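# Place yellow sponge beside blue foam block on desk

## Task

Set the yellow sponge down on the desk where the blue foam block sits, close beside that block with just a narrow gap. The foam blocks must stay exactly where they were and keep their orientation. Nothing may newly end up on the floor, and the cartons must remain standing on their desks. The robot must not tip over or finish leaning, or the task fails. The arrangement has to hold by itself: it does not count if the robot is still keeping anything in place at the end.

## Robot and tools

ROBOT. A Hello Robot Stretch 3 with a single arm. It has a two-wheeled base (0.33 m long, 0.34 m wide), a lift that slides up and down a mast, and a telescoping arm that reaches out to the robot's right. The gripper cannot move forward or back by itself, so you drive the base to shift it that way. The base cannot move sideways. On-the-spot turns pivot about the point midway between the drive wheels, 0.05 m behind the front edge. With the arm drawn in and the wrist folded, a turn sweeps a 0.28 m radius circle; an unfolded, level gripper reaches beyond it.

FRAMES. Base frame: origin on the floor between the drive wheels, x forward, y left, z up. hand_pose is reported in this frame, located where the closed fingertips meet; with all wrist joints at zero its x axis points up, y back along the arm toward the mast, z toward the rear. The odometry frame is the base frame as it was when the scene began.

execute_actions. Argument actions is a list holding one action or none (an empty list only reports state and images). An action may have base, joints, or both, plus an optional contact_limits. base takes exactly one of: {"translate_m": d}, a straight drive of d metres measured from where the base last reported itself, forward positive, range -1 to 1; or {"rotate_rad": d}, an on-the-spot turn, counter-clockwise (left) positive, range -3.2 to 3.2. Both are offsets, not poses. joints is a single object of absolute targets, keyed by joint name: lift_m 0 to 1.1 (arm height on the mast); arm_m 0 to 0.52 (extension); wrist_yaw_rad -1.345 to 4.42 (0 along the arm, positive swings toward the front, 3.0 folds over the base); wrist_pitch_rad -1.57 to 0.451 (0 level, negative tips fingertips down); wrist_roll_rad -2.911 to 2.911 (0 fingers side by side); gripper_m -0.089 to 0.179 (larger is wider; actual fingertip gap is about 0.007 m smaller near closed, 0.025 m smaller fully open, zero below 0.007); head_pan_rad -3.953 to 1.73 (0 ahead, positive left, -1.57 looks along the arm); head_tilt_rad -1.53 to 0.419 (negative looks down). contact_limits accepts only arm_m, a motor effort percentage 1 to 100; the arm halts with contact_stop when its effort hits that level (negative when retracting). Lower is gentler; too low stops instantly. Motions in one action start together; each lasts at most 15 s. Joints or base omitted may still push toward earlier targets. Unknown keys or out-of-range numbers reject the whole call. cameras: list of head_camera, nav_camera, wrist_camera or all; omitted/null means all, [] none. If a result reports a stop, later motion calls in that same reply are skipped.

wait: seconds 0 to 10; nothing new is commanded and the state plus images come back. zoom_image: camera plus region [x0, y0, x1, y1] in pixels of that camera's most recent full image, top-left origin, at most 504 by 504. finished_scene: scene, the number of the current scene; irreversible, and its result states success and gives the next task.

RESULTS. base_status and joint_status tell how each motion ended: done (for the base, wheels turned the commanded amount even if slipping), off_target (stopped short, may still push), contact_stop, time_out, torque_fault (old target dropped). After a contact stop the arm or lift goes slack until commanded again; a slack lift may sag under load or be pushed up by closing fingers on a surface. on_its_own covers uncommanded joints; its held at value is the held target, not the position. joint_positions gives current values. motor_effort is percent of maximum, positive toward higher joint values, bracket = peak in the last action; readings are noisy and biased. Positive wheel effort pushes forward. lidar_m: 12 distances in 30 degree sectors, 1st straight ahead, counting counter-clockwise (4th left, 7th behind, 10th right), '-' nothing seen; one plane 0.17 m high, so it sees table legs, not tops, and misses clear objects. wrist_depth_mm and head_depth_mm: 7x7 grids of median depth in mm (head one is sideways). base_odometry is wheel-based, heading -3.142 to 3.142 positive left; turned_by_wheels and turned_by_imu show rotation since the last result; base_tilt in degrees, forward and right positive, with a fixed offset of up to about 4 degrees. contact_limits line shows limit in force, default and maximum.

SPEED. The base is fast (0.30 m/s, 1.9 rad/s) only when stowed: lift_m under 0.30, arm_m under 0.03, wrist_yaw_rad over 2.54; otherwise 0.10 m/s and 0.63 rad/s. Shorter robot motion time is better.

GRIPPER. Grip by commanding gripper_m below the object width; release by going at least 0.02 above the touch value. Readings do not prove a grasp. Overly hard squeezing triggers a stall guard and objects may slip; send a different value to squeeze again.

AVOID. Fold or unfold the wrist only with lift_m 0.32 to 0.95, wrist_pitch_rad -0.4, roll near 0; once folded the lift may go down to 0.25. With wrist_yaw_rad below -0.4 keep pitch at -0.5 or lower. Pushing the arm into something rigid with the gripper above about 0.45 m can tip the robot, more so with higher limits or a repeated push. Do not drive while gripping or pushing something fixed, and avoid snagging furniture, especially reversing. If tilted, back off in small steps, free the gripper, and lower lift_m to about 0.2. Wrist, head and base have no contact stop; sustained hard pushing shuts a wrist servo off for 10 s. Avoid drops, slams, and knocking items over; loose items may occasionally be nudged by outside forces.

Each tool is called after "Emit:" as name(argument=value, ...) on one line, values as JSON.

## Session

Emit:
execute_actions(actions=[])

Scene clock: 0.00 s.
base_odometry: x=+0.000 y=+0.000 heading=+0.000 (m, m, rad; odometry frame)
turned_by_wheels: +0.000 (rad since the last result)
turned_by_imu: +0.000 (rad since the last result)
base_tilt: forward=-1.8 right=+0.4 (deg)
lidar_m: 2.50 2.19 1.77 1.82 2.06 1.50 2.01 1.76 1.23 1.09 2.26 2.35
head_depth_mm: 1702 2597 2613 2607 2070 2662 2108 / 1704 2703 2733 2754 2144 2748 2099 / 1807 2846 2854 2888 2659 2834 2089 / 1877 2877 3009 3071 3049 2873 2091 / 1900 2907 3187 3182 3233 3055 2061 / 1911 2953 3334 3279 3355 3037 2077 / 1914 2741 2824 2836 2881 2793 2055
base_status: not commanded
joint_positions: lift_m=+0.385 arm_m=+0.000 wrist_yaw_rad=+2.931 wrist_pitch_rad=-0.424 wrist_roll_rad=-0.002 gripper_m=+0.037 head_pan_rad=+0.020 head_tilt_rad=-0.006
joint_status: not commanded
motor_effort: left_wheel=+0 right_wheel=+0 lift_m=+25 arm_m=+1 wrist_yaw_rad=+0 wrist_pitch_rad=+4 wrist_roll_rad=+0 gripper_m=+0 head_pan_rad=+0 head_tilt_rad=+1 (%)
hand_pose: x=+0.0256 y=+0.0741 z=+0.3963 quat_wxyz=(+0.221, +0.702, +0.076, +0.673) (m; base frame)
wrist_depth_mm: - - - - - - - / - - - - - - - / - - - - - - - / - - 980 955 922 909 903 / 813 - 784 779 785 739 728 / 671 662 - 629 - 620 595 / 572 567 - 555 536 532 529
pictures: head_camera (sideways: a quarter turn clockwise sets it upright), nav_camera (sideways: a quarter turn counterclockwise sets it upright), wrist_camera
Images, in order (width x height): head_camera 896x504, nav_camera 672x504, wrist_camera 644x364.

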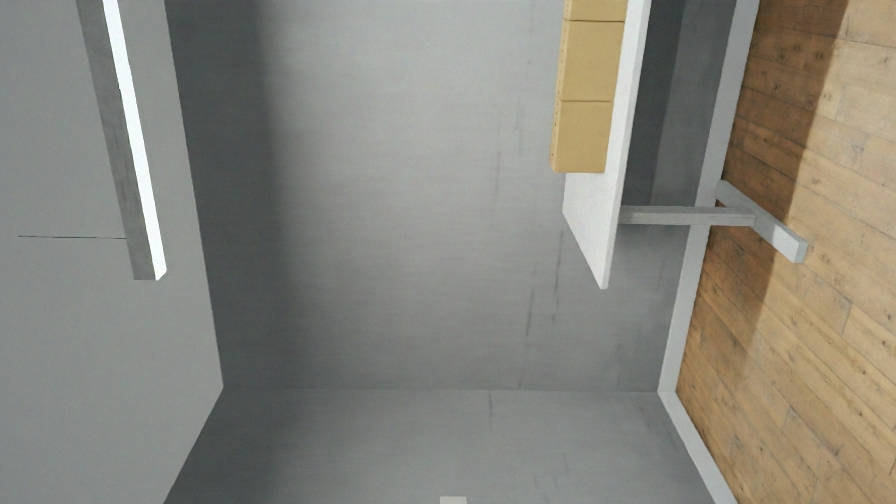

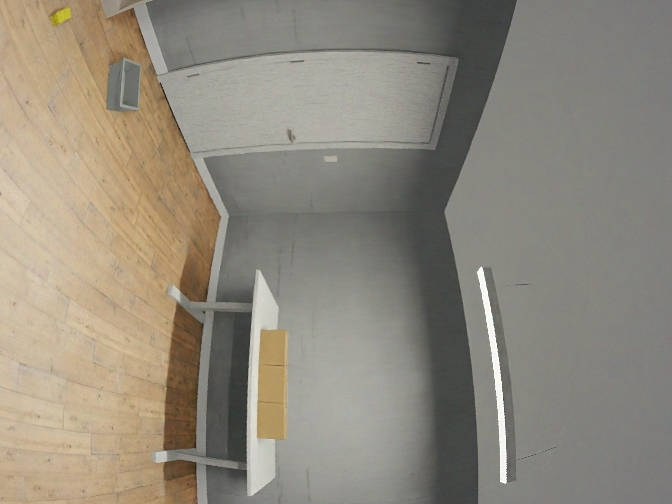

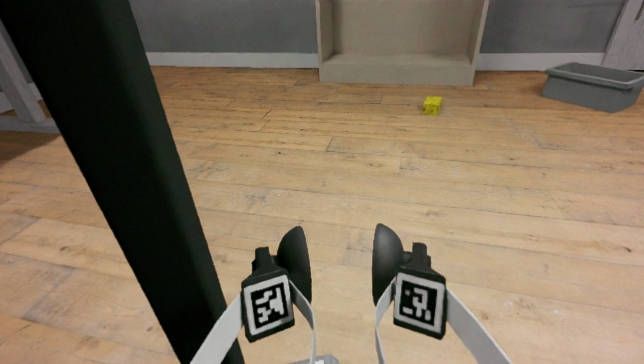

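Emit:
execute_actions(actions=[{"joints":{"head_pan_rad":1.5,"head_tilt_rad":-0.5}}], cameras=["head_camera","nav_camera"])

Emit:
execute_actions(actions=[{"joints":{"head_pan_rad":-1.3,"head_tilt_rad":-0.4}}], cameras=["head_camera","nav_camera"])

Emit:
execute_actions(actions=[{"joints":{"head_pan_rad":-3.0,"head_tilt_rad":-0.4}}], cameras=["head_camera","nav_camera"])

Scene clock: 1.97 s.
base_odometry: x=+0.000 y=+0.000 heading=+0.000 (m, m, rad; odometry frame)
turned_by_wheels: +0.000 (rad since the last result)
turned_by_imu: +0.000 (rad since the last result)
base_tilt: forward=-1.8 right=+0.6 (deg)
lidar_m: 2.50 2.18 1.77 1.81 2.06 1.50 2.01 1.76 1.22 1.09 2.27 2.34
head_depth_mm: 1635 1735 1867 2100 1974 1561 1288 / 1687 1796 1985 2153 1973 1542 1278 / 1689 1813 1985 2215 1958 1537 1279 / 1856 2018 2214 2390 1945 1536 1273 / 1904 2086 2314 2512 1942 1517 1268 / 1993 2182 2401 2592 1929 1516 1254 / 2063 2288 2549 2588 1910 1514 1252
base_status: not commanded
joint_positions: lift_m=+0.385 arm_m=+0.000 wrist_yaw_rad=+2.931 wrist_pitch_rad=-0.424 wrist_roll_rad=-0.002 gripper_m=+0.037 head_pan_rad=+1.493 head_tilt_rad=-0.494
joint_status: all done
motor_effort: left_wheel=+0(0) right_wheel=+0(0) lift_m=+26(25) arm_m=-1(1) wrist_yaw_rad=+1(1) wrist_pitch_rad=+4(3) wrist_roll_rad=+0(0) gripper_m=+0(0) head_pan_rad=+4(56) head_tilt_rad=-3(26) (%)
hand_pose: x=+0.0256 y=+0.0741 z=+0.3963 quat_wxyz=(+0.221, +0.702, +0.076, +0.673) (m; base frame)
wrist_depth_mm: - - - - - - - / - - - - - - - / - - - - - - - / - - 985 915 916 935 891 / 823 - 767 776 764 719 727 / 674 659 - 640 - 615 601 / 571 562 - 549 528 527 524
pictures: head_camera (sideways: a quarter turn clockwise sets it upright), nav_camera (sideways: a quarter turn counterclockwise sets it upright)
Images, in order (width x height): head_camera 896x504, nav_camera 672x504.

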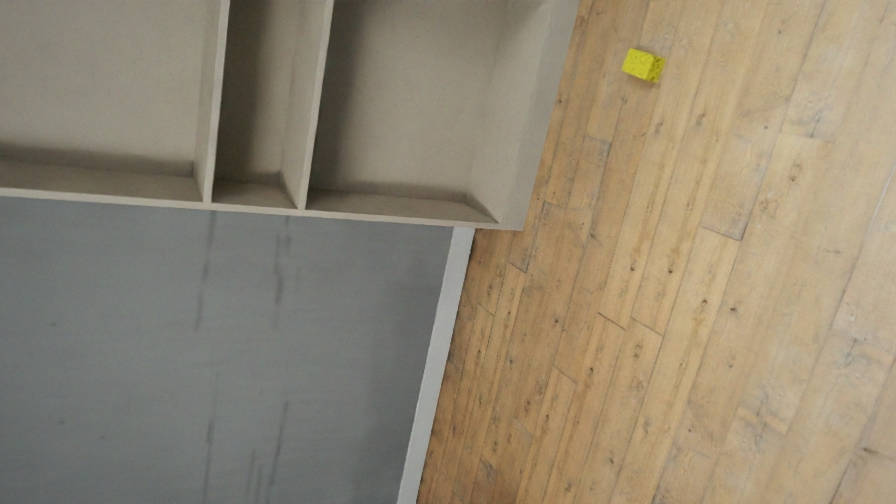

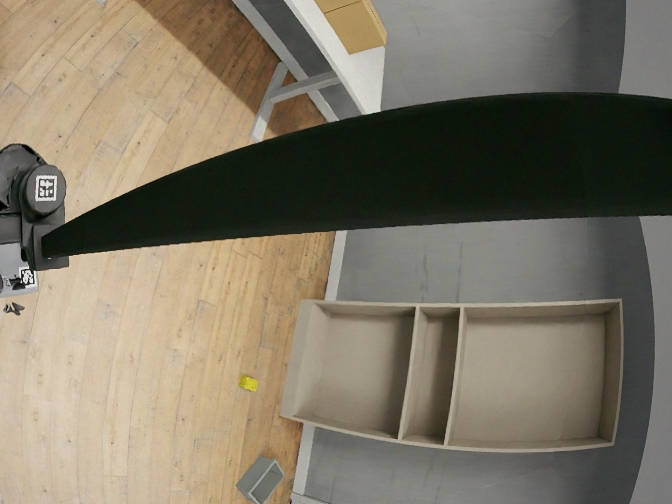

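Scene clock: 3.77 s.
base_odometry: x=+0.000 y=+0.000 heading=+0.000 (m, m, rad; odometry frame)
turned_by_wheels: +0.000 (rad since the last result)
turned_by_imu: +0.000 (rad since the last result)
base_tilt: forward=-1.7 right=+0.5 (deg)
lidar_m: 2.49 2.18 1.77 1.81 2.06 1.50 2.01 1.76 1.23 1.09 2.26 2.34
head_depth_mm: 1492 1569 1662 1070 1079 1683 1365 / 1585 1677 1801 1146 1305 1619 1354 / 1705 1833 1950 1226 1395 1611 1352 / 1853 1981 2116 1314 1905 1647 1341 / 2018 2193 2372 1609 2158 1651 1335 / 2226 2408 2658 2820 2147 1651 1332 / 2459 2732 2943 3053 2134 1633 1325
base_status: not commanded
joint_positions: lift_m=+0.385 arm_m=+0.000 wrist_yaw_rad=+2.931 wrist_pitch_rad=-0.424 wrist_roll_rad=-0.002 gripper_m=+0.037 head_pan_rad=-1.293 head_tilt_rad=-0.409
joint_status: all done
motor_effort: left_wheel=+0(0) right_wheel=+0(0) lift_m=+25(25) arm_m=+0(1) wrist_yaw_rad=+0(1) wrist_pitch_rad=+4(4) wrist_roll_rad=+0(0) gripper_m=+0(0) head_pan_rad=-5(57) head_tilt_rad=+4(11) (%)
hand_pose: x=+0.0256 y=+0.0741 z=+0.3963 quat_wxyz=(+0.221, +0.702, +0.076, +0.673) (m; base frame)
wrist_depth_mm: - - - - - - - / - - - - - - - / - - - - - - - / - - 969 927 909 911 871 / 821 - 774 763 788 728 723 / 673 648 - 625 - 626 611 / 576 559 - 553 531 531 529
pictures: head_camera (sideways: a quarter turn clockwise sets it upright), nav_camera (sideways: a quarter turn counterclockwise sets it upright)
Images, in order (width x height): head_camera 896x504, nav_camera 672x504.

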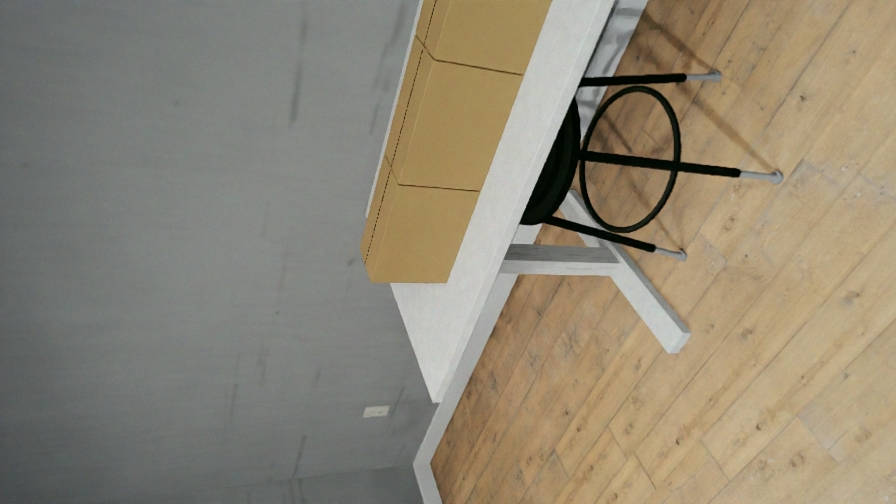

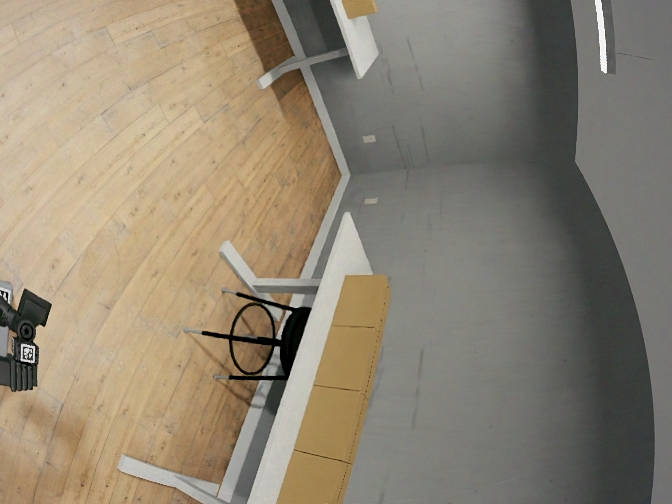

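Scene clock: 5.13 s.
base_odometry: x=+0.000 y=+0.000 heading=+0.000 (m, m, rad; odometry frame)
turned_by_wheels: +0.000 (rad since the last result)
turned_by_imu: +0.000 (rad since the last result)
base_tilt: forward=-1.8 right=+0.5 (deg)
lidar_m: 2.49 2.18 1.77 1.82 2.06 1.49 2.01 1.76 1.23 1.09 2.27 2.34
head_depth_mm: 1660 1757 1883 1437 1977 1675 1355 / 1750 1866 2004 2088 2194 1631 1351 / 1859 1975 2140 2318 2182 1664 1343 / 1979 2141 2293 2516 2186 1657 1341 / 2110 2296 2483 2667 2149 1649 1332 / 2049 2144 2285 2480 2143 1633 1327 / 1815 1913 2018 2169 2114 1619 1328
base_status: not commanded
joint_positions: lift_m=+0.385 arm_m=+0.000 wrist_yaw_rad=+2.931 wrist_pitch_rad=-0.424 wrist_roll_rad=-0.002 gripper_m=+0.037 head_pan_rad=-2.993 head_tilt_rad=-0.409
joint_status: all done
motor_effort: left_wheel=+0(0) right_wheel=+0(0) lift_m=+25(25) arm_m=+0(0) wrist_yaw_rad=+0(1) wrist_pitch_rad=+3(4) wrist_roll_rad=+0(0) gripper_m=-1(1) head_pan_rad=-4(55) head_tilt_rad=+3(4) (%)
hand_pose: x=+0.0256 y=+0.0741 z=+0.3963 quat_wxyz=(+0.221, +0.702, +0.076, +0.673) (m; base frame)
wrist_depth_mm: - - - - - - - / - - - - - - - / - - - - - - - / - - 957 974 931 927 890 / 803 - 777 769 771 727 741 / 682 655 - 634 - 628 605 / 572 558 - 545 526 546 526
pictures: head_camera (sideways: a quarter turn clockwise sets it upright), nav_camera (sideways: a quarter turn counterclockwise sets it upright)
Images, in order (width x height): head_camera 896x504, nav_camera 672x504.

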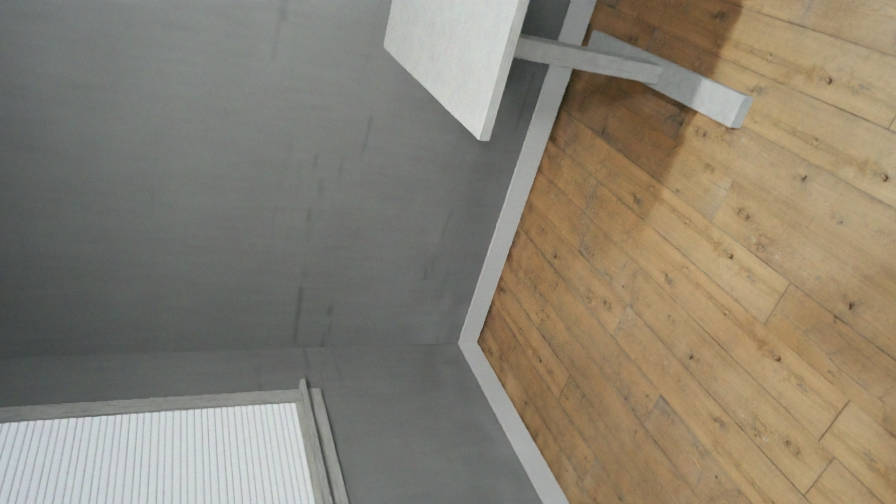

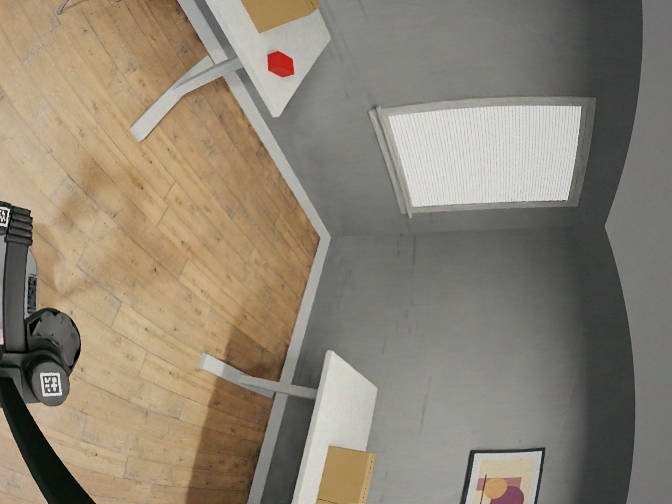

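Emit:
execute_actions(actions=[{"joints":{"head_pan_rad":-3.75,"head_tilt_rad":-0.35}}], cameras=["head_camera","nav_camera"])

Emit:
execute_actions(actions=[{"joints":{"head_pan_rad":-0.45,"head_tilt_rad":-0.3}}], cameras=["head_camera","nav_camera"])

Scene clock: 6.57 s.
base_odometry: x=+0.000 y=+0.000 heading=+0.000 (m, m, rad; odometry frame)
turned_by_wheels: +0.000 (rad since the last result)
turned_by_imu: +0.000 (rad since the last result)
base_tilt: forward=-1.7 right=+0.6 (deg)
lidar_m: 2.50 2.18 1.77 1.82 2.06 1.50 2.01 1.76 1.23 1.09 2.26 2.35
head_depth_mm: 1792 1919 2081 - - - - / 1759 1907 2043 1447 2357 1756 1422 / 1727 1853 2015 1427 2280 1753 1387 / 1672 1825 1960 1389 2237 1736 1392 / 1653 1777 1914 1364 2215 1735 1390 / 1615 1766 1888 1375 2165 1726 1375 / 1610 1717 1831 1538 2013 1680 1371
base_status: not commanded
joint_positions: lift_m=+0.385 arm_m=+0.000 wrist_yaw_rad=+2.931 wrist_pitch_rad=-0.424 wrist_roll_rad=-0.002 gripper_m=+0.037 head_pan_rad=-3.743 head_tilt_rad=-0.359
joint_status: all done
motor_effort: left_wheel=+0(1) right_wheel=+0(0) lift_m=+26(26) arm_m=+0(0) wrist_yaw_rad=+1(0) wrist_pitch_rad=+4(3) wrist_roll_rad=+0(0) gripper_m=+0(0) head_pan_rad=-5(49) head_tilt_rad=+5(9) (%)
hand_pose: x=+0.0256 y=+0.0741 z=+0.3963 quat_wxyz=(+0.221, +0.702, +0.076, +0.673) (m; base frame)
wrist_depth_mm: - - - - - - - / - - - - - - - / - - - - - - - / - - - 940 917 928 889 / 829 - 795 760 772 732 735 / 672 647 - 629 - 613 603 / 567 566 - 554 536 531 516
pictures: head_camera (sideways: a quarter turn clockwise sets it upright), nav_camera (sideways: a quarter turn counterclockwise sets it upright)
Images, in order (width x height): head_camera 896x504, nav_camera 672x504.

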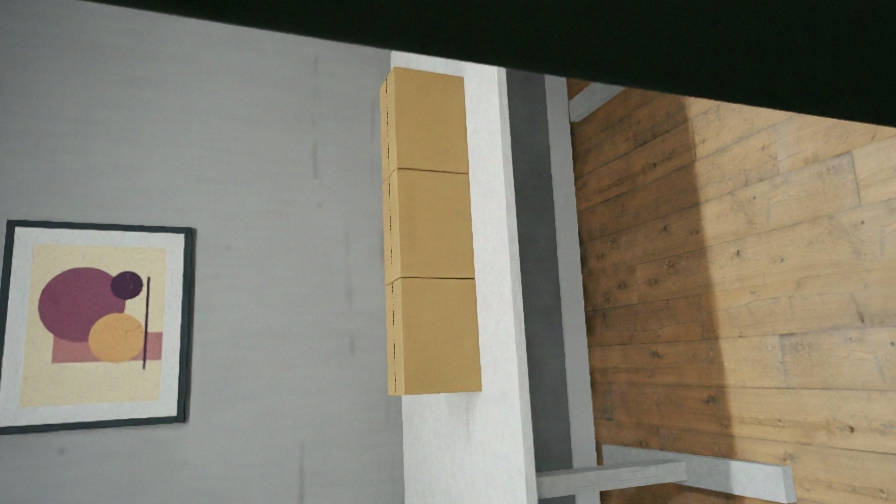

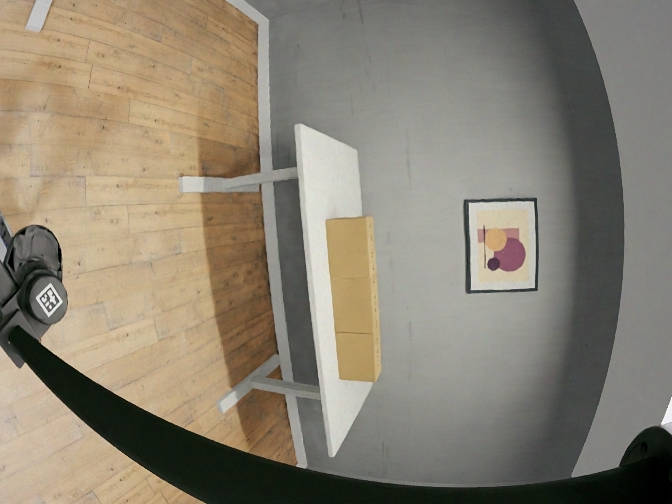

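Scene clock: 8.57 s.
base_odometry: x=+0.000 y=+0.000 heading=+0.000 (m, m, rad; odometry frame)
turned_by_wheels: +0.000 (rad since the last result)
turned_by_imu: +0.000 (rad since the last result)
base_tilt: forward=-1.7 right=+0.4 (deg)
lidar_m: 2.50 2.18 1.77 1.82 2.06 1.49 2.00 1.76 1.23 1.09 2.26 2.35
head_depth_mm: 2447 2612 2748 3005 2604 1874 1478 / 2408 2603 2766 2952 2582 1879 1454 / 2426 2594 2738 2824 2556 1845 1454 / 2408 2583 2716 2904 2556 1847 1451 / 2407 2559 2685 2879 2542 1853 1445 / 2413 2511 2634 2877 2513 1824 1443 / 2362 2542 2650 2840 2486 1817 1433
base_status: not commanded
joint_positions: lift_m=+0.385 arm_m=+0.000 wrist_yaw_rad=+2.931 wrist_pitch_rad=-0.424 wrist_roll_rad=-0.002 gripper_m=+0.037 head_pan_rad=-0.457 head_tilt_rad=-0.310
joint_status: all done
motor_effort: left_wheel=+0(0) right_wheel=+1(0) lift_m=+25(25) arm_m=+0(0) wrist_yaw_rad=+1(0) wrist_pitch_rad=+4(4) wrist_roll_rad=+0(0) gripper_m=+0(0) head_pan_rad=+3(55) head_tilt_rad=+4(9) (%)
hand_pose: x=+0.0256 y=+0.0741 z=+0.3963 quat_wxyz=(+0.221, +0.702, +0.076, +0.673) (m; base frame)
wrist_depth_mm: - - - - - - - / - - - - - - - / - - - - - - - / - - 976 937 920 888 880 / 798 - 798 779 765 731 705 / 681 669 - 638 - 609 603 / 579 559 - 544 531 536 520
pictures: head_camera (sideways: a quarter turn clockwise sets it upright), nav_camera (sideways: a quarter turn counterclockwise sets it upright)
Images, in order (width x height): head_camera 896x504, nav_camera 672x504.

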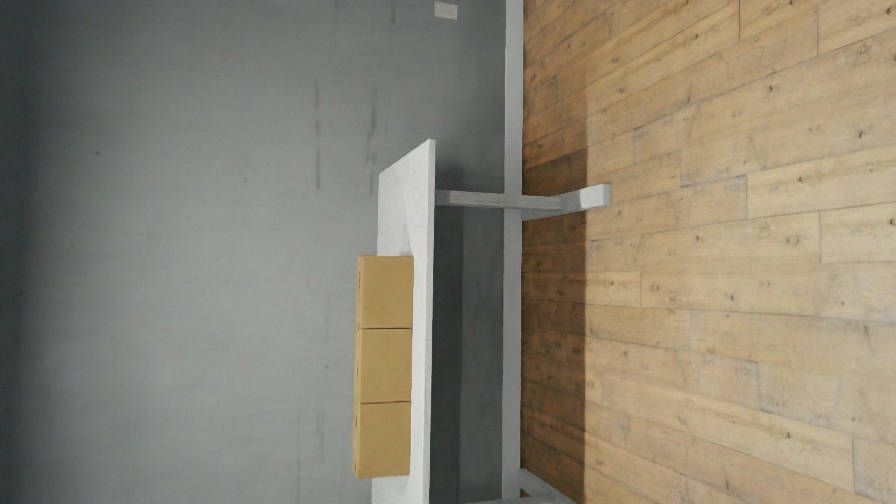

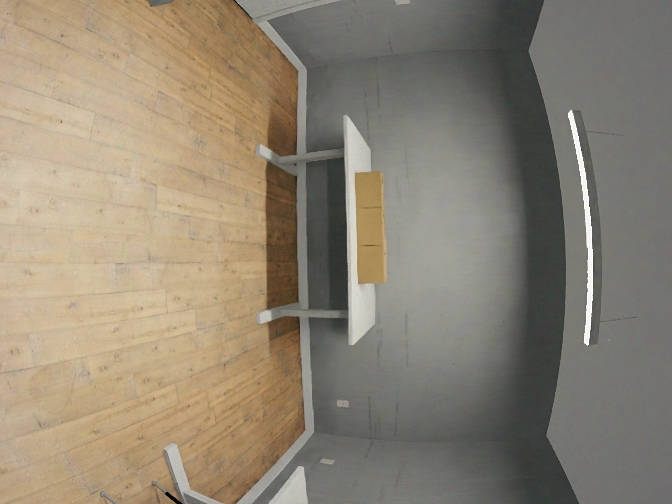

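Emit:
execute_actions(actions=[{"base":{"rotate_rad":1.12},"joints":{"lift_m":0.27,"head_pan_rad":0,"head_tilt_rad":-0.9}}], cameras=["head_camera"])

Emit:
execute_actions(actions=[{"base":{"translate_m":0.93}}], cameras=[])

Emit:
execute_actions(actions=[{"base":{"rotate_rad":1.57},"joints":{"head_pan_rad":-1.57,"head_tilt_rad":-1.2}}], cameras=["head_camera"])

Scene clock: 12.80 s.
base_odometry: x=+0.000 y=+0.000 heading=+1.120 (m, m, rad; odometry frame)
turned_by_wheels: +1.120 (rad since the last result)
turned_by_imu: +1.110 (rad since the last result)
base_tilt: forward=-1.8 right=+0.5 (deg)
lidar_m: 1.77 2.16 1.77 1.49 2.05 1.73 1.23 1.09 2.44 2.35 2.50 2.14
head_depth_mm: 1861 2193 1937 1674 1426 1257 1121 / 1868 2188 1976 1650 1430 1244 1111 / 1765 2090 1962 1637 1413 1240 1106 / 1799 2062 1948 1641 1406 1233 1103 / 1798 2069 1938 1630 1393 1226 1094 / 1791 1997 1905 1616 1386 1217 1092 / 1773 2107 1906 1588 1386 1219 1089
base_status: done
joint_positions: lift_m=+0.270 arm_m=+0.000 wrist_yaw_rad=+2.931 wrist_pitch_rad=-0.425 wrist_roll_rad=-0.002 gripper_m=+0.037 head_pan_rad=-0.007 head_tilt_rad=-0.889
joint_status: all done
motor_effort: left_wheel=-2(7) right_wheel=+2(6) lift_m=+18(21) arm_m=-1(1) wrist_yaw_rad=+0(0) wrist_pitch_rad=+4(5) wrist_roll_rad=+0(0) gripper_m=+0(1) head_pan_rad=+4(37) head_tilt_rad=-4(34) (%)
hand_pose: x=+0.0255 y=+0.0739 z=+0.2814 quat_wxyz=(+0.221, +0.702, +0.076, +0.672) (m; base frame)
wrist_depth_mm: - - - - - - - / - - - - - - - / - - - - 968 900 896 / 787 - 766 736 729 710 682 / 630 - 611 605 599 576 570 / 525 514 - 511 - 480 475 / 457 - - - 416 416 409
pictures: head_camera (sideways: a quarter turn clockwise sets it upright)
Images, in order (width x height): head_camera 896x504.

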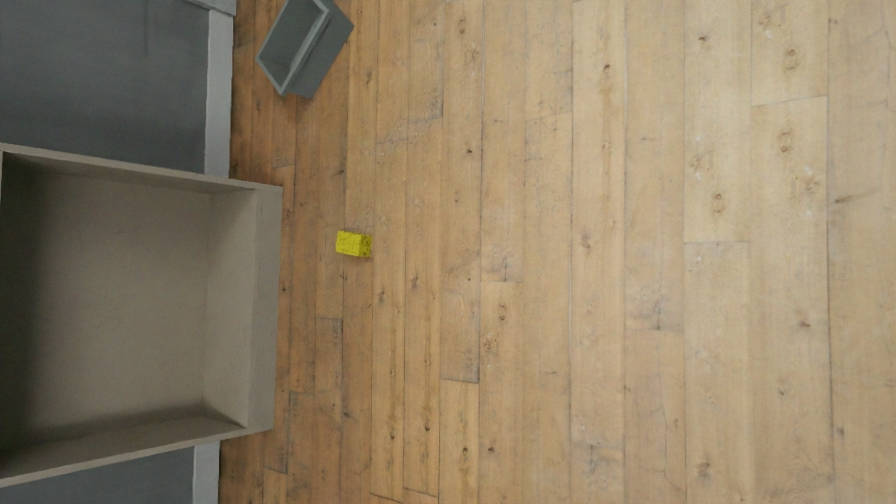

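Scene clock: 17.60 s.
base_odometry: x=+0.405 y=+0.837 heading=+1.120 (m, m, rad; odometry frame)
turned_by_wheels: +0.000 (rad since the last result)
turned_by_imu: -0.002 (rad since the last result)
base_tilt: forward=-1.5 right=+0.5 (deg)
lidar_m: 1.08 0.94 1.67 1.48 1.88 2.68 2.15 2.35 2.66 2.36 1.56 0.88
head_depth_mm: 812 919 1431 1635 1436 1255 1117 / 952 946 1147 1576 1419 1249 1112 / 953 935 1346 1499 1410 1238 1109 / 948 933 1345 1500 1399 1233 1103 / 950 949 1343 1495 1401 1230 1094 / 948 941 1339 1492 1387 1218 1092 / 951 932 1305 1415 1378 1211 1085
base_status: done
joint_positions: lift_m=+0.270 arm_m=+0.000 wrist_yaw_rad=+2.931 wrist_pitch_rad=-0.425 wrist_roll_rad=-0.002 gripper_m=+0.037 head_pan_rad=-0.007 head_tilt_rad=-0.890
joint_status: not commanded
motor_effort: left_wheel=-2(7) right_wheel=+1(6) lift_m=+18(18) arm_m=+0(1) wrist_yaw_rad=+0(0) wrist_pitch_rad=+4(4) wrist_roll_rad=+0(0) gripper_m=+0(0) head_pan_rad=+4(4) head_tilt_rad=-4(5) (%)
hand_pose: x=+0.0255 y=+0.0739 z=+0.2813 quat_wxyz=(+0.221, +0.702, +0.076, +0.672) (m; base frame)
wrist_depth_mm: - - - - - - - / - - - - - - - / - - - - 949 901 895 / 824 - 758 734 740 718 684 / 651 - 612 609 609 572 573 / 527 510 - 513 - 479 482 / 455 - - - 415 418 412
pictures: none
No camera images: the call's "cameras" was empty. Leave "cameras" out to get every camera's image.

Scene clock: 19.80 s.
base_odometry: x=+0.405 y=+0.837 heading=+2.690 (m, m, rad; odometry frame)
turned_by_wheels: +1.570 (rad since the last result)
turned_by_imu: +1.553 (rad since the last result)
base_tilt: forward=-1.9 right=+0.7 (deg)
lidar_m: 1.48 1.87 2.68 2.15 2.75 2.66 2.36 1.55 0.88 1.08 0.94 1.67
head_depth_mm: 928 1500 1509 1385 1286 1194 1122 / 1101 1246 1471 1382 1281 1213 - / 1128 1426 1428 1369 1294 - - / 1136 1423 1425 1366 1291 - - / 1138 1429 1417 1354 1265 1169 1086 / 1145 1418 1406 1349 1247 1165 1092 / 1142 1336 1410 1334 1247 1159 1084
base_status: done
joint_positions: lift_m=+0.270 arm_m=+0.000 wrist_yaw_rad=+2.931 wrist_pitch_rad=-0.425 wrist_roll_rad=-0.002 gripper_m=+0.037 head_pan_rad=-1.563 head_tilt_rad=-1.186
joint_status: all done
motor_effort: left_wheel=-2(10) right_wheel=+1(8) lift_m=+17(17) arm_m=+0(0) wrist_yaw_rad=+0(1) wrist_pitch_rad=+4(4) wrist_roll_rad=+0(0) gripper_m=+0(1) head_pan_rad=-4(56) head_tilt_rad=-6(25) (%)
hand_pose: x=+0.0255 y=+0.0739 z=+0.2813 quat_wxyz=(+0.221, +0.702, +0.076, +0.672) (m; base frame)
wrist_depth_mm: - - - - - - - / - - - - - - - / - - - - 936 929 896 / 793 - 757 728 730 706 696 / 646 - 610 603 611 567 559 / 532 517 - 516 - 487 470 / 451 - - - 410 416 407
pictures: head_camera (sideways: a quarter turn clockwise sets it upright)
Images, in order (width x height): head_camera 896x504.

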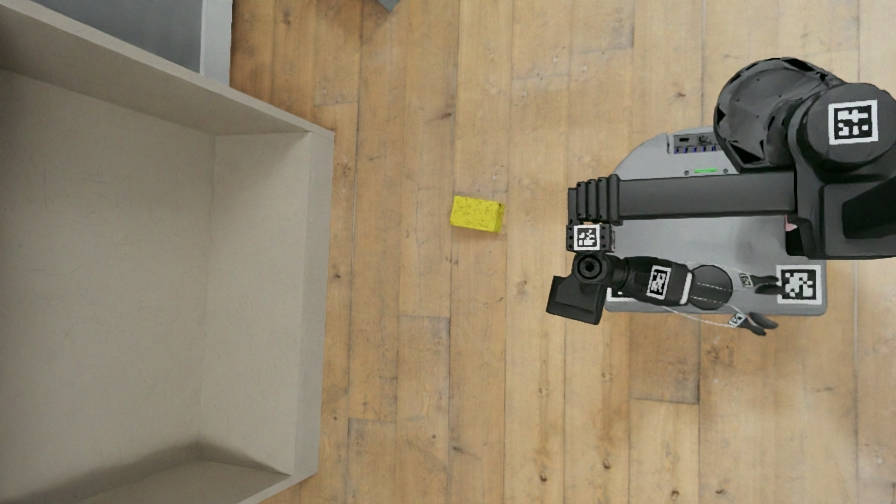

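Emit:
execute_actions(actions=[{"joints":{"lift_m":0.34}}], cameras=[])

Emit:
execute_actions(actions=[{"joints":{"wrist_yaw_rad":0,"gripper_m":0.13}}], cameras=[])

Emit:
execute_actions(actions=[{"joints":{"wrist_pitch_rad":-1.5,"arm_m":0.15}}], cameras=["head_camera","wrist_camera"])

Scene clock: 21.80 s.
base_odometry: x=+0.405 y=+0.837 heading=+2.690 (m, m, rad; odometry frame)
turned_by_wheels: +0.000 (rad since the last result)
turned_by_imu: +0.000 (rad since the last result)
base_tilt: forward=-1.8 right=+0.6 (deg)
lidar_m: 1.48 1.87 2.68 2.16 2.39 2.67 2.37 1.56 0.87 1.08 0.94 1.67
head_depth_mm: 932 1510 1514 1389 1283 1194 1106 / 1097 1249 1469 1386 1278 1210 - / 1128 1412 1422 1370 1296 - - / 1130 1424 1432 1361 1298 - - / 1139 1416 1413 1358 1261 1172 1085 / 1140 1414 1409 1355 1243 1164 1095 / 1139 1342 1412 1343 1244 1159 1091
base_status: not commanded
joint_positions: lift_m=+0.340 arm_m=+0.000 wrist_yaw_rad=+2.931 wrist_pitch_rad=-0.426 wrist_roll_rad=-0.002 gripper_m=+0.037 head_pan_rad=-1.563 head_tilt_rad=-1.186
joint_status: all done
motor_effort: left_wheel=-2(1) right_wheel=+1(2) lift_m=+31(33) arm_m=-1(0) wrist_yaw_rad=+2(0) wrist_pitch_rad=+4(4) wrist_roll_rad=+0(0) gripper_m=+0(0) head_pan_rad=-5(5) head_tilt_rad=-6(7) (%)
hand_pose: x=+0.0255 y=+0.0739 z=+0.3507 quat_wxyz=(+0.221, +0.702, +0.076, +0.672) (m; base frame)
wrist_depth_mm: - - - - - - - / - - - - - - - / - - - - - - - / 911 - 915 865 846 821 810 / 743 - 712 698 707 664 648 / 618 604 - 587 - 573 557 / 516 504 - 521 482 488 479
pictures: none
No camera images: the call's "cameras" was empty. Leave "cameras" out to get every camera's image.

Scene clock: 24.27 s.
base_odometry: x=+0.405 y=+0.837 heading=+2.690 (m, m, rad; odometry frame)
turned_by_wheels: +0.000 (rad since the last result)
turned_by_imu: +0.000 (rad since the last result)
base_tilt: forward=-1.8 right=+0.5 (deg)
lidar_m: 1.48 1.88 2.68 2.15 2.75 2.66 2.36 1.55 0.87 1.08 0.93 1.67
head_depth_mm: 931 1507 1506 1389 1292 1201 1112 / 1100 1251 1471 1383 1279 1211 - / 1131 1417 1433 1372 1294 - - / 1133 1420 1428 1377 - - - / 1133 1424 1419 1353 1256 1171 1086 / 1140 1414 1415 1352 1245 1168 1092 / 1145 1334 1416 1335 1242 1160 1090
base_status: not commanded
joint_positions: lift_m=+0.340 arm_m=+0.000 wrist_yaw_rad=+0.003 wrist_pitch_rad=-0.426 wrist_roll_rad=-0.002 gripper_m=+0.130 head_pan_rad=-1.563 head_tilt_rad=-1.186
joint_status: all done
motor_effort: left_wheel=-3(2) right_wheel=+2(2) lift_m=+31(32) arm_m=+0(1) wrist_yaw_rad=-3(4) wrist_pitch_rad=+4(4) wrist_roll_rad=+0(0) gripper_m=-1(98) head_pan_rad=-4(4) head_tilt_rad=-7(7) (%)
hand_pose: x=-0.0208 y=-0.3681 z=+0.3507 quat_wxyz=(+0.692, +0.151, -0.690, -0.148) (m; base frame)
wrist_depth_mm: 594 725 758 744 751 632 788 / 860 762 826 805 805 684 847 / 980 754 893 857 825 749 908 / 935 721 721 691 679 751 793 / 753 722 724 698 674 700 651 / 627 616 597 577 576 - 551 / 525 502 509 508 490 479 476
pictures: none
No camera images: the call's "cameras" was empty. Leave "cameras" out to get every camera's image.

Scene clock: 26.63 s.
base_odometry: x=+0.405 y=+0.837 heading=+2.690 (m, m, rad; odometry frame)
turned_by_wheels: +0.000 (rad since the last result)
turned_by_imu: +0.000 (rad since the last result)
base_tilt: forward=-1.8 right=+0.6 (deg)
lidar_m: 1.48 1.88 2.68 2.15 2.76 2.66 2.36 1.55 0.87 1.08 0.93 1.67
head_depth_mm: 931 1498 1508 1390 1286 1193 1114 / 1097 1243 1467 1373 1272 1217 - / 1133 1416 1431 1387 1277 - - / 1131 1414 1436 1393 1273 - - / 1137 1423 1411 1349 1266 1166 1091 / 1142 1410 1410 1348 1250 1164 1089 / 1140 1343 1417 1345 1247 1164 1088
base_status: not commanded
joint_positions: lift_m=+0.340 arm_m=+0.150 wrist_yaw_rad=+0.002 wrist_pitch_rad=-1.495 wrist_roll_rad=-0.002 gripper_m=+0.130 head_pan_rad=-1.563 head_tilt_rad=-1.186
joint_status: all done
motor_effort: left_wheel=-2(2) right_wheel=+1(1) lift_m=+30(31) arm_m=+7(7) wrist_yaw_rad=-1(3) wrist_pitch_rad=-2(3) wrist_roll_rad=+0(1) gripper_m=+0(1) head_pan_rad=-4(4) head_tilt_rad=-6(7) (%)
hand_pose: x=-0.0216 y=-0.2899 z=+0.2211 quat_wxyz=(+0.519, +0.482, -0.517, -0.480) (m; base frame)
wrist_depth_mm: 377 374 371 368 362 362 359 / 384 379 375 371 344 366 366 / 389 379 378 374 371 371 365 / 389 387 385 387 374 371 372 / 390 389 390 386 383 378 376 / 401 402 395 384 387 - 378 / 404 404 397 - - - 387
pictures: head_camera (sideways: a quarter turn clockwise sets it upright), wrist_camera
Images, in order (width x height): head_camera 896x504, wrist_camera 644x364.

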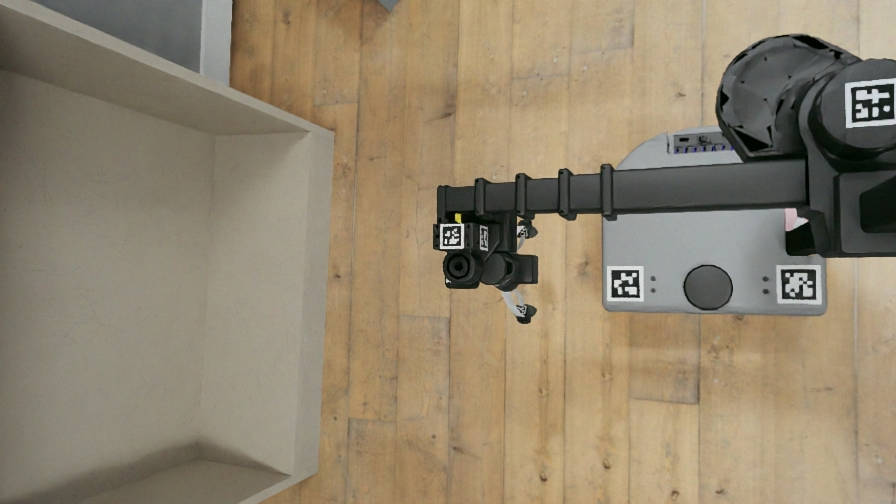

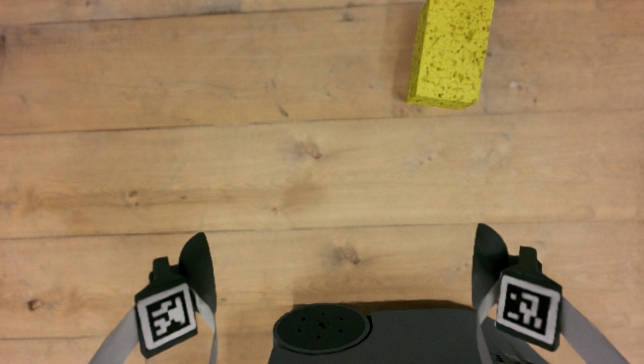

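Emit:
execute_actions(actions=[{"base":{"translate_m":-0.115},"joints":{"arm_m":0.32,"lift_m":0.24}}], cameras=["wrist_camera"])

Scene clock: 29.73 s.
base_odometry: x=+0.509 y=+0.787 heading=+2.690 (m, m, rad; odometry frame)
turned_by_wheels: +0.000 (rad since the last result)
turned_by_imu: +0.000 (rad since the last result)
base_tilt: forward=-1.9 right=+0.5 (deg)
lidar_m: 1.59 1.96 2.68 1.93 2.72 2.56 2.25 1.55 0.84 0.86 0.99 1.66
head_depth_mm: 1192 1506 1510 1382 1288 1198 1116 / 984 1494 1504 1384 1283 1211 - / 1101 1321 1437 1376 1284 - - / 1124 1409 1419 1319 1281 - - / 1128 1433 1425 1356 1260 1173 1093 / 1133 1414 1408 1350 1248 1169 1089 / 1143 1404 1399 1337 1247 1157 1088
base_status: done
joint_positions: lift_m=+0.240 arm_m=+0.320 wrist_yaw_rad=+0.002 wrist_pitch_rad=-1.496 wrist_roll_rad=-0.002 gripper_m=+0.130 head_pan_rad=-1.563 head_tilt_rad=-1.186
joint_status: all done
motor_effort: left_wheel=-2(7) right_wheel=+2(2) lift_m=+18(26) arm_m=+7(8) wrist_yaw_rad=-2(0) wrist_pitch_rad=-2(2) wrist_roll_rad=+0(0) gripper_m=+0(0) head_pan_rad=-4(4) head_tilt_rad=-6(7) (%)
hand_pose: x=-0.0216 y=-0.4596 z=+0.1217 quat_wxyz=(+0.519, +0.482, -0.517, -0.481) (m; base frame)
wrist_depth_mm: 278 279 275 273 272 269 271 / 283 282 276 274 273 271 270 / 285 284 281 279 276 273 270 / 290 287 286 282 279 276 276 / 292 291 287 240 280 280 277 / 298 294 289 244 283 - 280 / 301 299 293 292 287 287 284
pictures: wrist_camera
Images, in order (width x height): wrist_camera 644x364.

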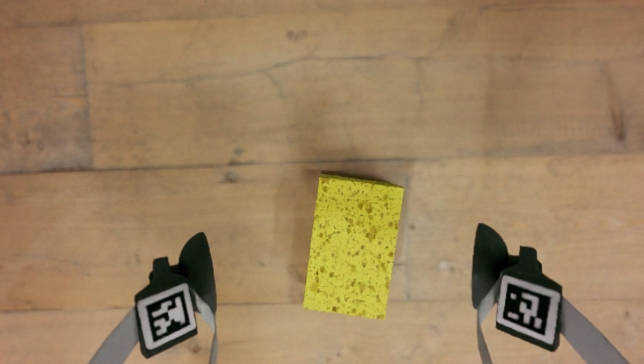

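Emit:
execute_actions(actions=[{"base":{"translate_m":-0.01},"joints":{"arm_m":0.298,"lift_m":0.148,"wrist_roll_rad":0.0}}], cameras=["wrist_camera"])

Emit:
execute_actions(actions=[{"joints":{"gripper_m":0.04}}], cameras=["wrist_camera"])

Scene clock: 32.20 s.
base_odometry: x=+0.518 y=+0.782 heading=+2.690 (m, m, rad; odometry frame)
turned_by_wheels: +0.000 (rad since the last result)
turned_by_imu: +0.000 (rad since the last result)
base_tilt: forward=-1.7 right=+0.5 (deg)
lidar_m: 1.60 1.98 2.67 1.93 2.10 2.56 2.24 1.55 0.84 0.84 1.00 1.67
head_depth_mm: 1199 1497 1505 1367 1291 1193 1119 / 1094 1499 1499 1376 1278 1204 1107 / 1093 1312 1452 1380 1290 - - / 1132 1410 1419 1337 1275 - 1082 / 1129 1411 1421 1363 1263 1170 1089 / 1135 1413 1405 1356 1257 1167 1095 / 1146 1413 1401 1345 1245 1160 1086
base_status: done
joint_positions: lift_m=+0.148 arm_m=+0.298 wrist_yaw_rad=+0.002 wrist_pitch_rad=-1.496 wrist_roll_rad=-0.002 gripper_m=+0.130 head_pan_rad=-1.563 head_tilt_rad=-1.186
joint_status: all done
motor_effort: left_wheel=-2(6) right_wheel=+2(2) lift_m=+18(17) arm_m=-6(7) wrist_yaw_rad=-2(2) wrist_pitch_rad=-1(1) wrist_roll_rad=+0(0) gripper_m=+0(0) head_pan_rad=-4(4) head_tilt_rad=-6(6) (%)
hand_pose: x=-0.0216 y=-0.4383 z=+0.0297 quat_wxyz=(+0.519, +0.482, -0.517, -0.481) (m; base frame)
wrist_depth_mm: 189 187 185 185 183 181 179 / 191 190 189 186 185 183 182 / 194 192 190 189 187 185 184 / 196 194 191 146 146 188 186 / 198 196 193 147 190 190 188 / 200 199 196 149 193 - 189 / 202 201 199 151 195 196 193
pictures: wrist_camera
Images, in order (width x height): wrist_camera 644x364.

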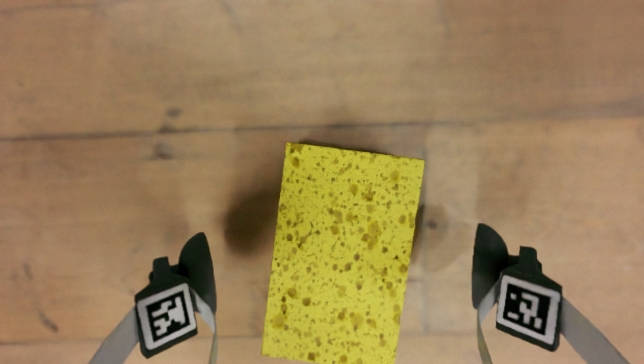

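Scene clock: 33.60 s.
base_odometry: x=+0.518 y=+0.782 heading=+2.690 (m, m, rad; odometry frame)
turned_by_wheels: +0.000 (rad since the last result)
turned_by_imu: +0.000 (rad since the last result)
base_tilt: forward=-1.9 right=+0.5 (deg)
lidar_m: 1.60 1.98 2.69 1.93 2.10 2.55 2.24 1.55 0.84 0.84 1.00 1.66
head_depth_mm: 1192 1499 1505 1367 1281 1198 1118 / 1097 1502 1504 1375 1281 1201 1103 / 1093 1314 1451 1371 1280 - - / 1127 1420 1429 1331 1279 - 1087 / 1134 1422 1429 1357 1259 1164 1091 / 1134 1412 1416 1346 1249 1164 1091 / 1143 1411 1397 1334 1240 1162 1086
base_status: not commanded
joint_positions: lift_m=+0.148 arm_m=+0.298 wrist_yaw_rad=+0.002 wrist_pitch_rad=-1.496 wrist_roll_rad=-0.002 gripper_m=+0.041 head_pan_rad=-1.563 head_tilt_rad=-1.186
joint_status: all done
motor_effort: left_wheel=-2(2) right_wheel=+2(2) lift_m=+17(18) arm_m=-6(6) wrist_yaw_rad=-2(1) wrist_pitch_rad=-1(1) wrist_roll_rad=+1(1) gripper_m=-13(100) head_pan_rad=-4(5) head_tilt_rad=-6(6) (%)
hand_pose: x=-0.0216 y=-0.4383 z=+0.0297 quat_wxyz=(+0.519, +0.482, -0.517, -0.481) (m; base frame)
wrist_depth_mm: 189 187 186 184 183 181 180 / 191 190 188 187 184 184 183 / 192 191 189 189 187 186 184 / 196 194 192 144 145 187 186 / 197 196 196 146 145 190 188 / 200 199 198 148 147 192 189 / 203 201 200 149 148 194 193
pictures: wrist_camera
Images, in order (width x height): wrist_camera 644x364.

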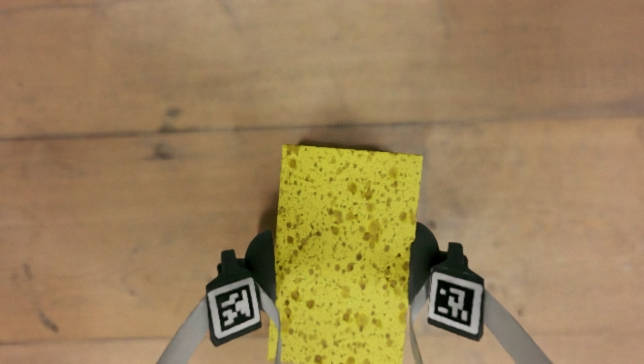

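Emit:
execute_actions(actions=[{"joints":{"gripper_m":0.025,"lift_m":0.148,"head_pan_rad":0.35,"head_tilt_rad":-0.3}}], cameras=["head_camera"])

Emit:
execute_actions(actions=[{"joints":{"lift_m":0.4,"arm_m":0.1,"head_pan_rad":-3.5,"head_tilt_rad":-0.25}}], cameras=["head_camera","wrist_camera"])

Scene clock: 35.50 s.
base_odometry: x=+0.518 y=+0.782 heading=+2.690 (m, m, rad; odometry frame)
turned_by_wheels: +0.000 (rad since the last result)
turned_by_imu: +0.000 (rad since the last result)
base_tilt: forward=-1.8 right=+0.3 (deg)
lidar_m: 1.60 1.98 2.68 1.93 2.10 2.56 2.24 1.55 0.83 0.84 1.00 1.66
head_depth_mm: 1689 1775 1887 1893 2136 1866 1468 / 1742 1840 1963 1869 2219 1786 1457 / 1805 1905 2039 1503 2286 1856 1469 / 1842 1953 2097 1531 2347 1831 1450 / 1918 2022 2190 1563 2425 1834 1438 / 1982 2107 2245 1644 2499 1832 1441 / 2073 2192 2350 1775 2223 1821 1434
base_status: not commanded
joint_positions: lift_m=+0.148 arm_m=+0.298 wrist_yaw_rad=+0.002 wrist_pitch_rad=-1.496 wrist_roll_rad=-0.002 gripper_m=+0.026 head_pan_rad=+0.343 head_tilt_rad=-0.310
joint_status: all done
motor_effort: left_wheel=-3(2) right_wheel=+1(2) lift_m=+17(18) arm_m=-6(7) wrist_yaw_rad=-2(2) wrist_pitch_rad=-1(1) wrist_roll_rad=+1(1) gripper_m=-21(83) head_pan_rad=+4(54) head_tilt_rad=+5(41) (%)
hand_pose: x=-0.0216 y=-0.4383 z=+0.0297 quat_wxyz=(+0.519, +0.482, -0.517, -0.481) (m; base frame)
wrist_depth_mm: 188 186 186 185 183 182 180 / 190 190 188 187 184 184 183 / 193 193 190 186 186 184 184 / 194 193 192 144 143 187 186 / 197 197 194 145 144 189 188 / 200 199 197 147 146 192 190 / 203 201 200 149 148 194 192
pictures: head_camera (sideways: a quarter turn clockwise sets it upright)
Images, in order (width x height): head_camera 896x504.

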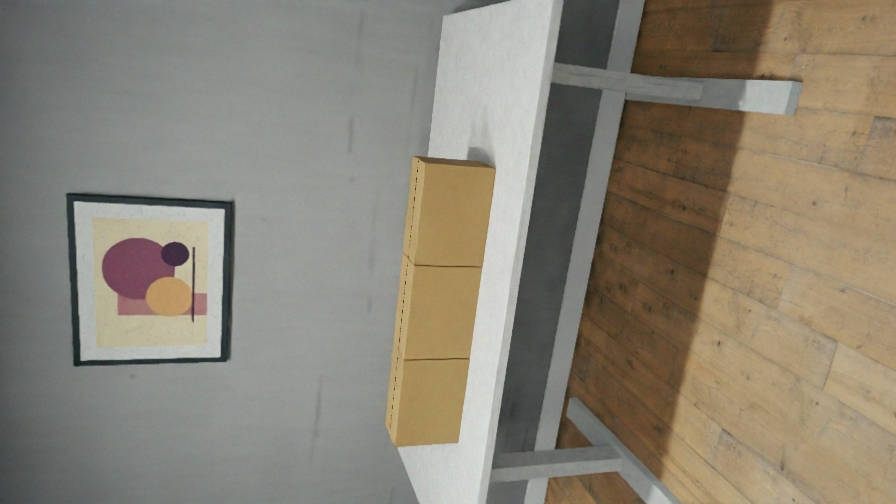

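Scene clock: 38.63 s.
base_odometry: x=+0.518 y=+0.782 heading=+2.690 (m, m, rad; odometry frame)
turned_by_wheels: +0.000 (rad since the last result)
turned_by_imu: +0.000 (rad since the last result)
base_tilt: forward=-1.8 right=+0.6 (deg)
lidar_m: 1.61 1.98 2.68 1.94 2.09 2.55 2.24 1.55 0.84 0.83 1.00 1.66
head_depth_mm: 2868 3069 3268 3495 2857 1986 1539 / 2760 2964 3136 3308 2810 1969 1527 / 2626 2809 2971 2744 2725 1968 1521 / 2539 2695 2838 2264 2752 1952 1509 / 2434 2552 2720 2152 2750 1938 1501 / 2342 2449 2620 2076 2750 1936 1504 / 2251 2381 2510 2512 2573 1927 1487
base_status: not commanded
joint_positions: lift_m=+0.400 arm_m=+0.100 wrist_yaw_rad=+0.002 wrist_pitch_rad=-1.497 wrist_roll_rad=-0.002 gripper_m=+0.026 head_pan_rad=-3.493 head_tilt_rad=-0.260
joint_status: all done
motor_effort: left_wheel=-2(2) right_wheel=+1(2) lift_m=+32(33) arm_m=-6(7) wrist_yaw_rad=-1(1) wrist_pitch_rad=-1(1) wrist_roll_rad=+1(1) gripper_m=-20(20) head_pan_rad=-4(53) head_tilt_rad=+5(13) (%)
hand_pose: x=-0.0216 y=-0.2403 z=+0.2811 quat_wxyz=(+0.519, +0.482, -0.517, -0.481) (m; base frame)
wrist_depth_mm: 433 435 434 424 423 416 420 / 440 443 433 433 426 420 420 / 448 442 437 434 425 428 425 / 451 446 445 144 143 435 430 / 460 446 446 145 145 438 427 / 463 459 453 147 146 438 441 / 467 471 461 148 147 - 445
pictures: head_camera (sideways: a quarter turn clockwise sets it upright), wrist_camera
Images, in order (width x height): head_camera 896x504, wrist_camera 644x364.

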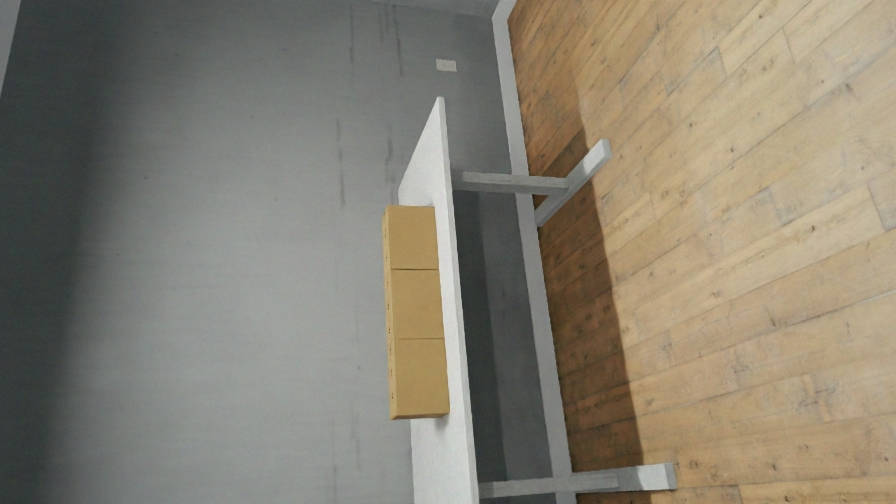

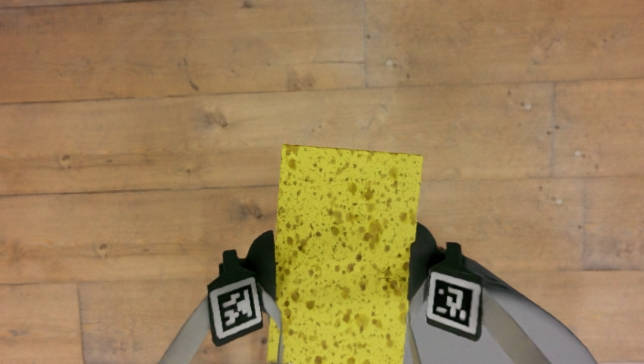

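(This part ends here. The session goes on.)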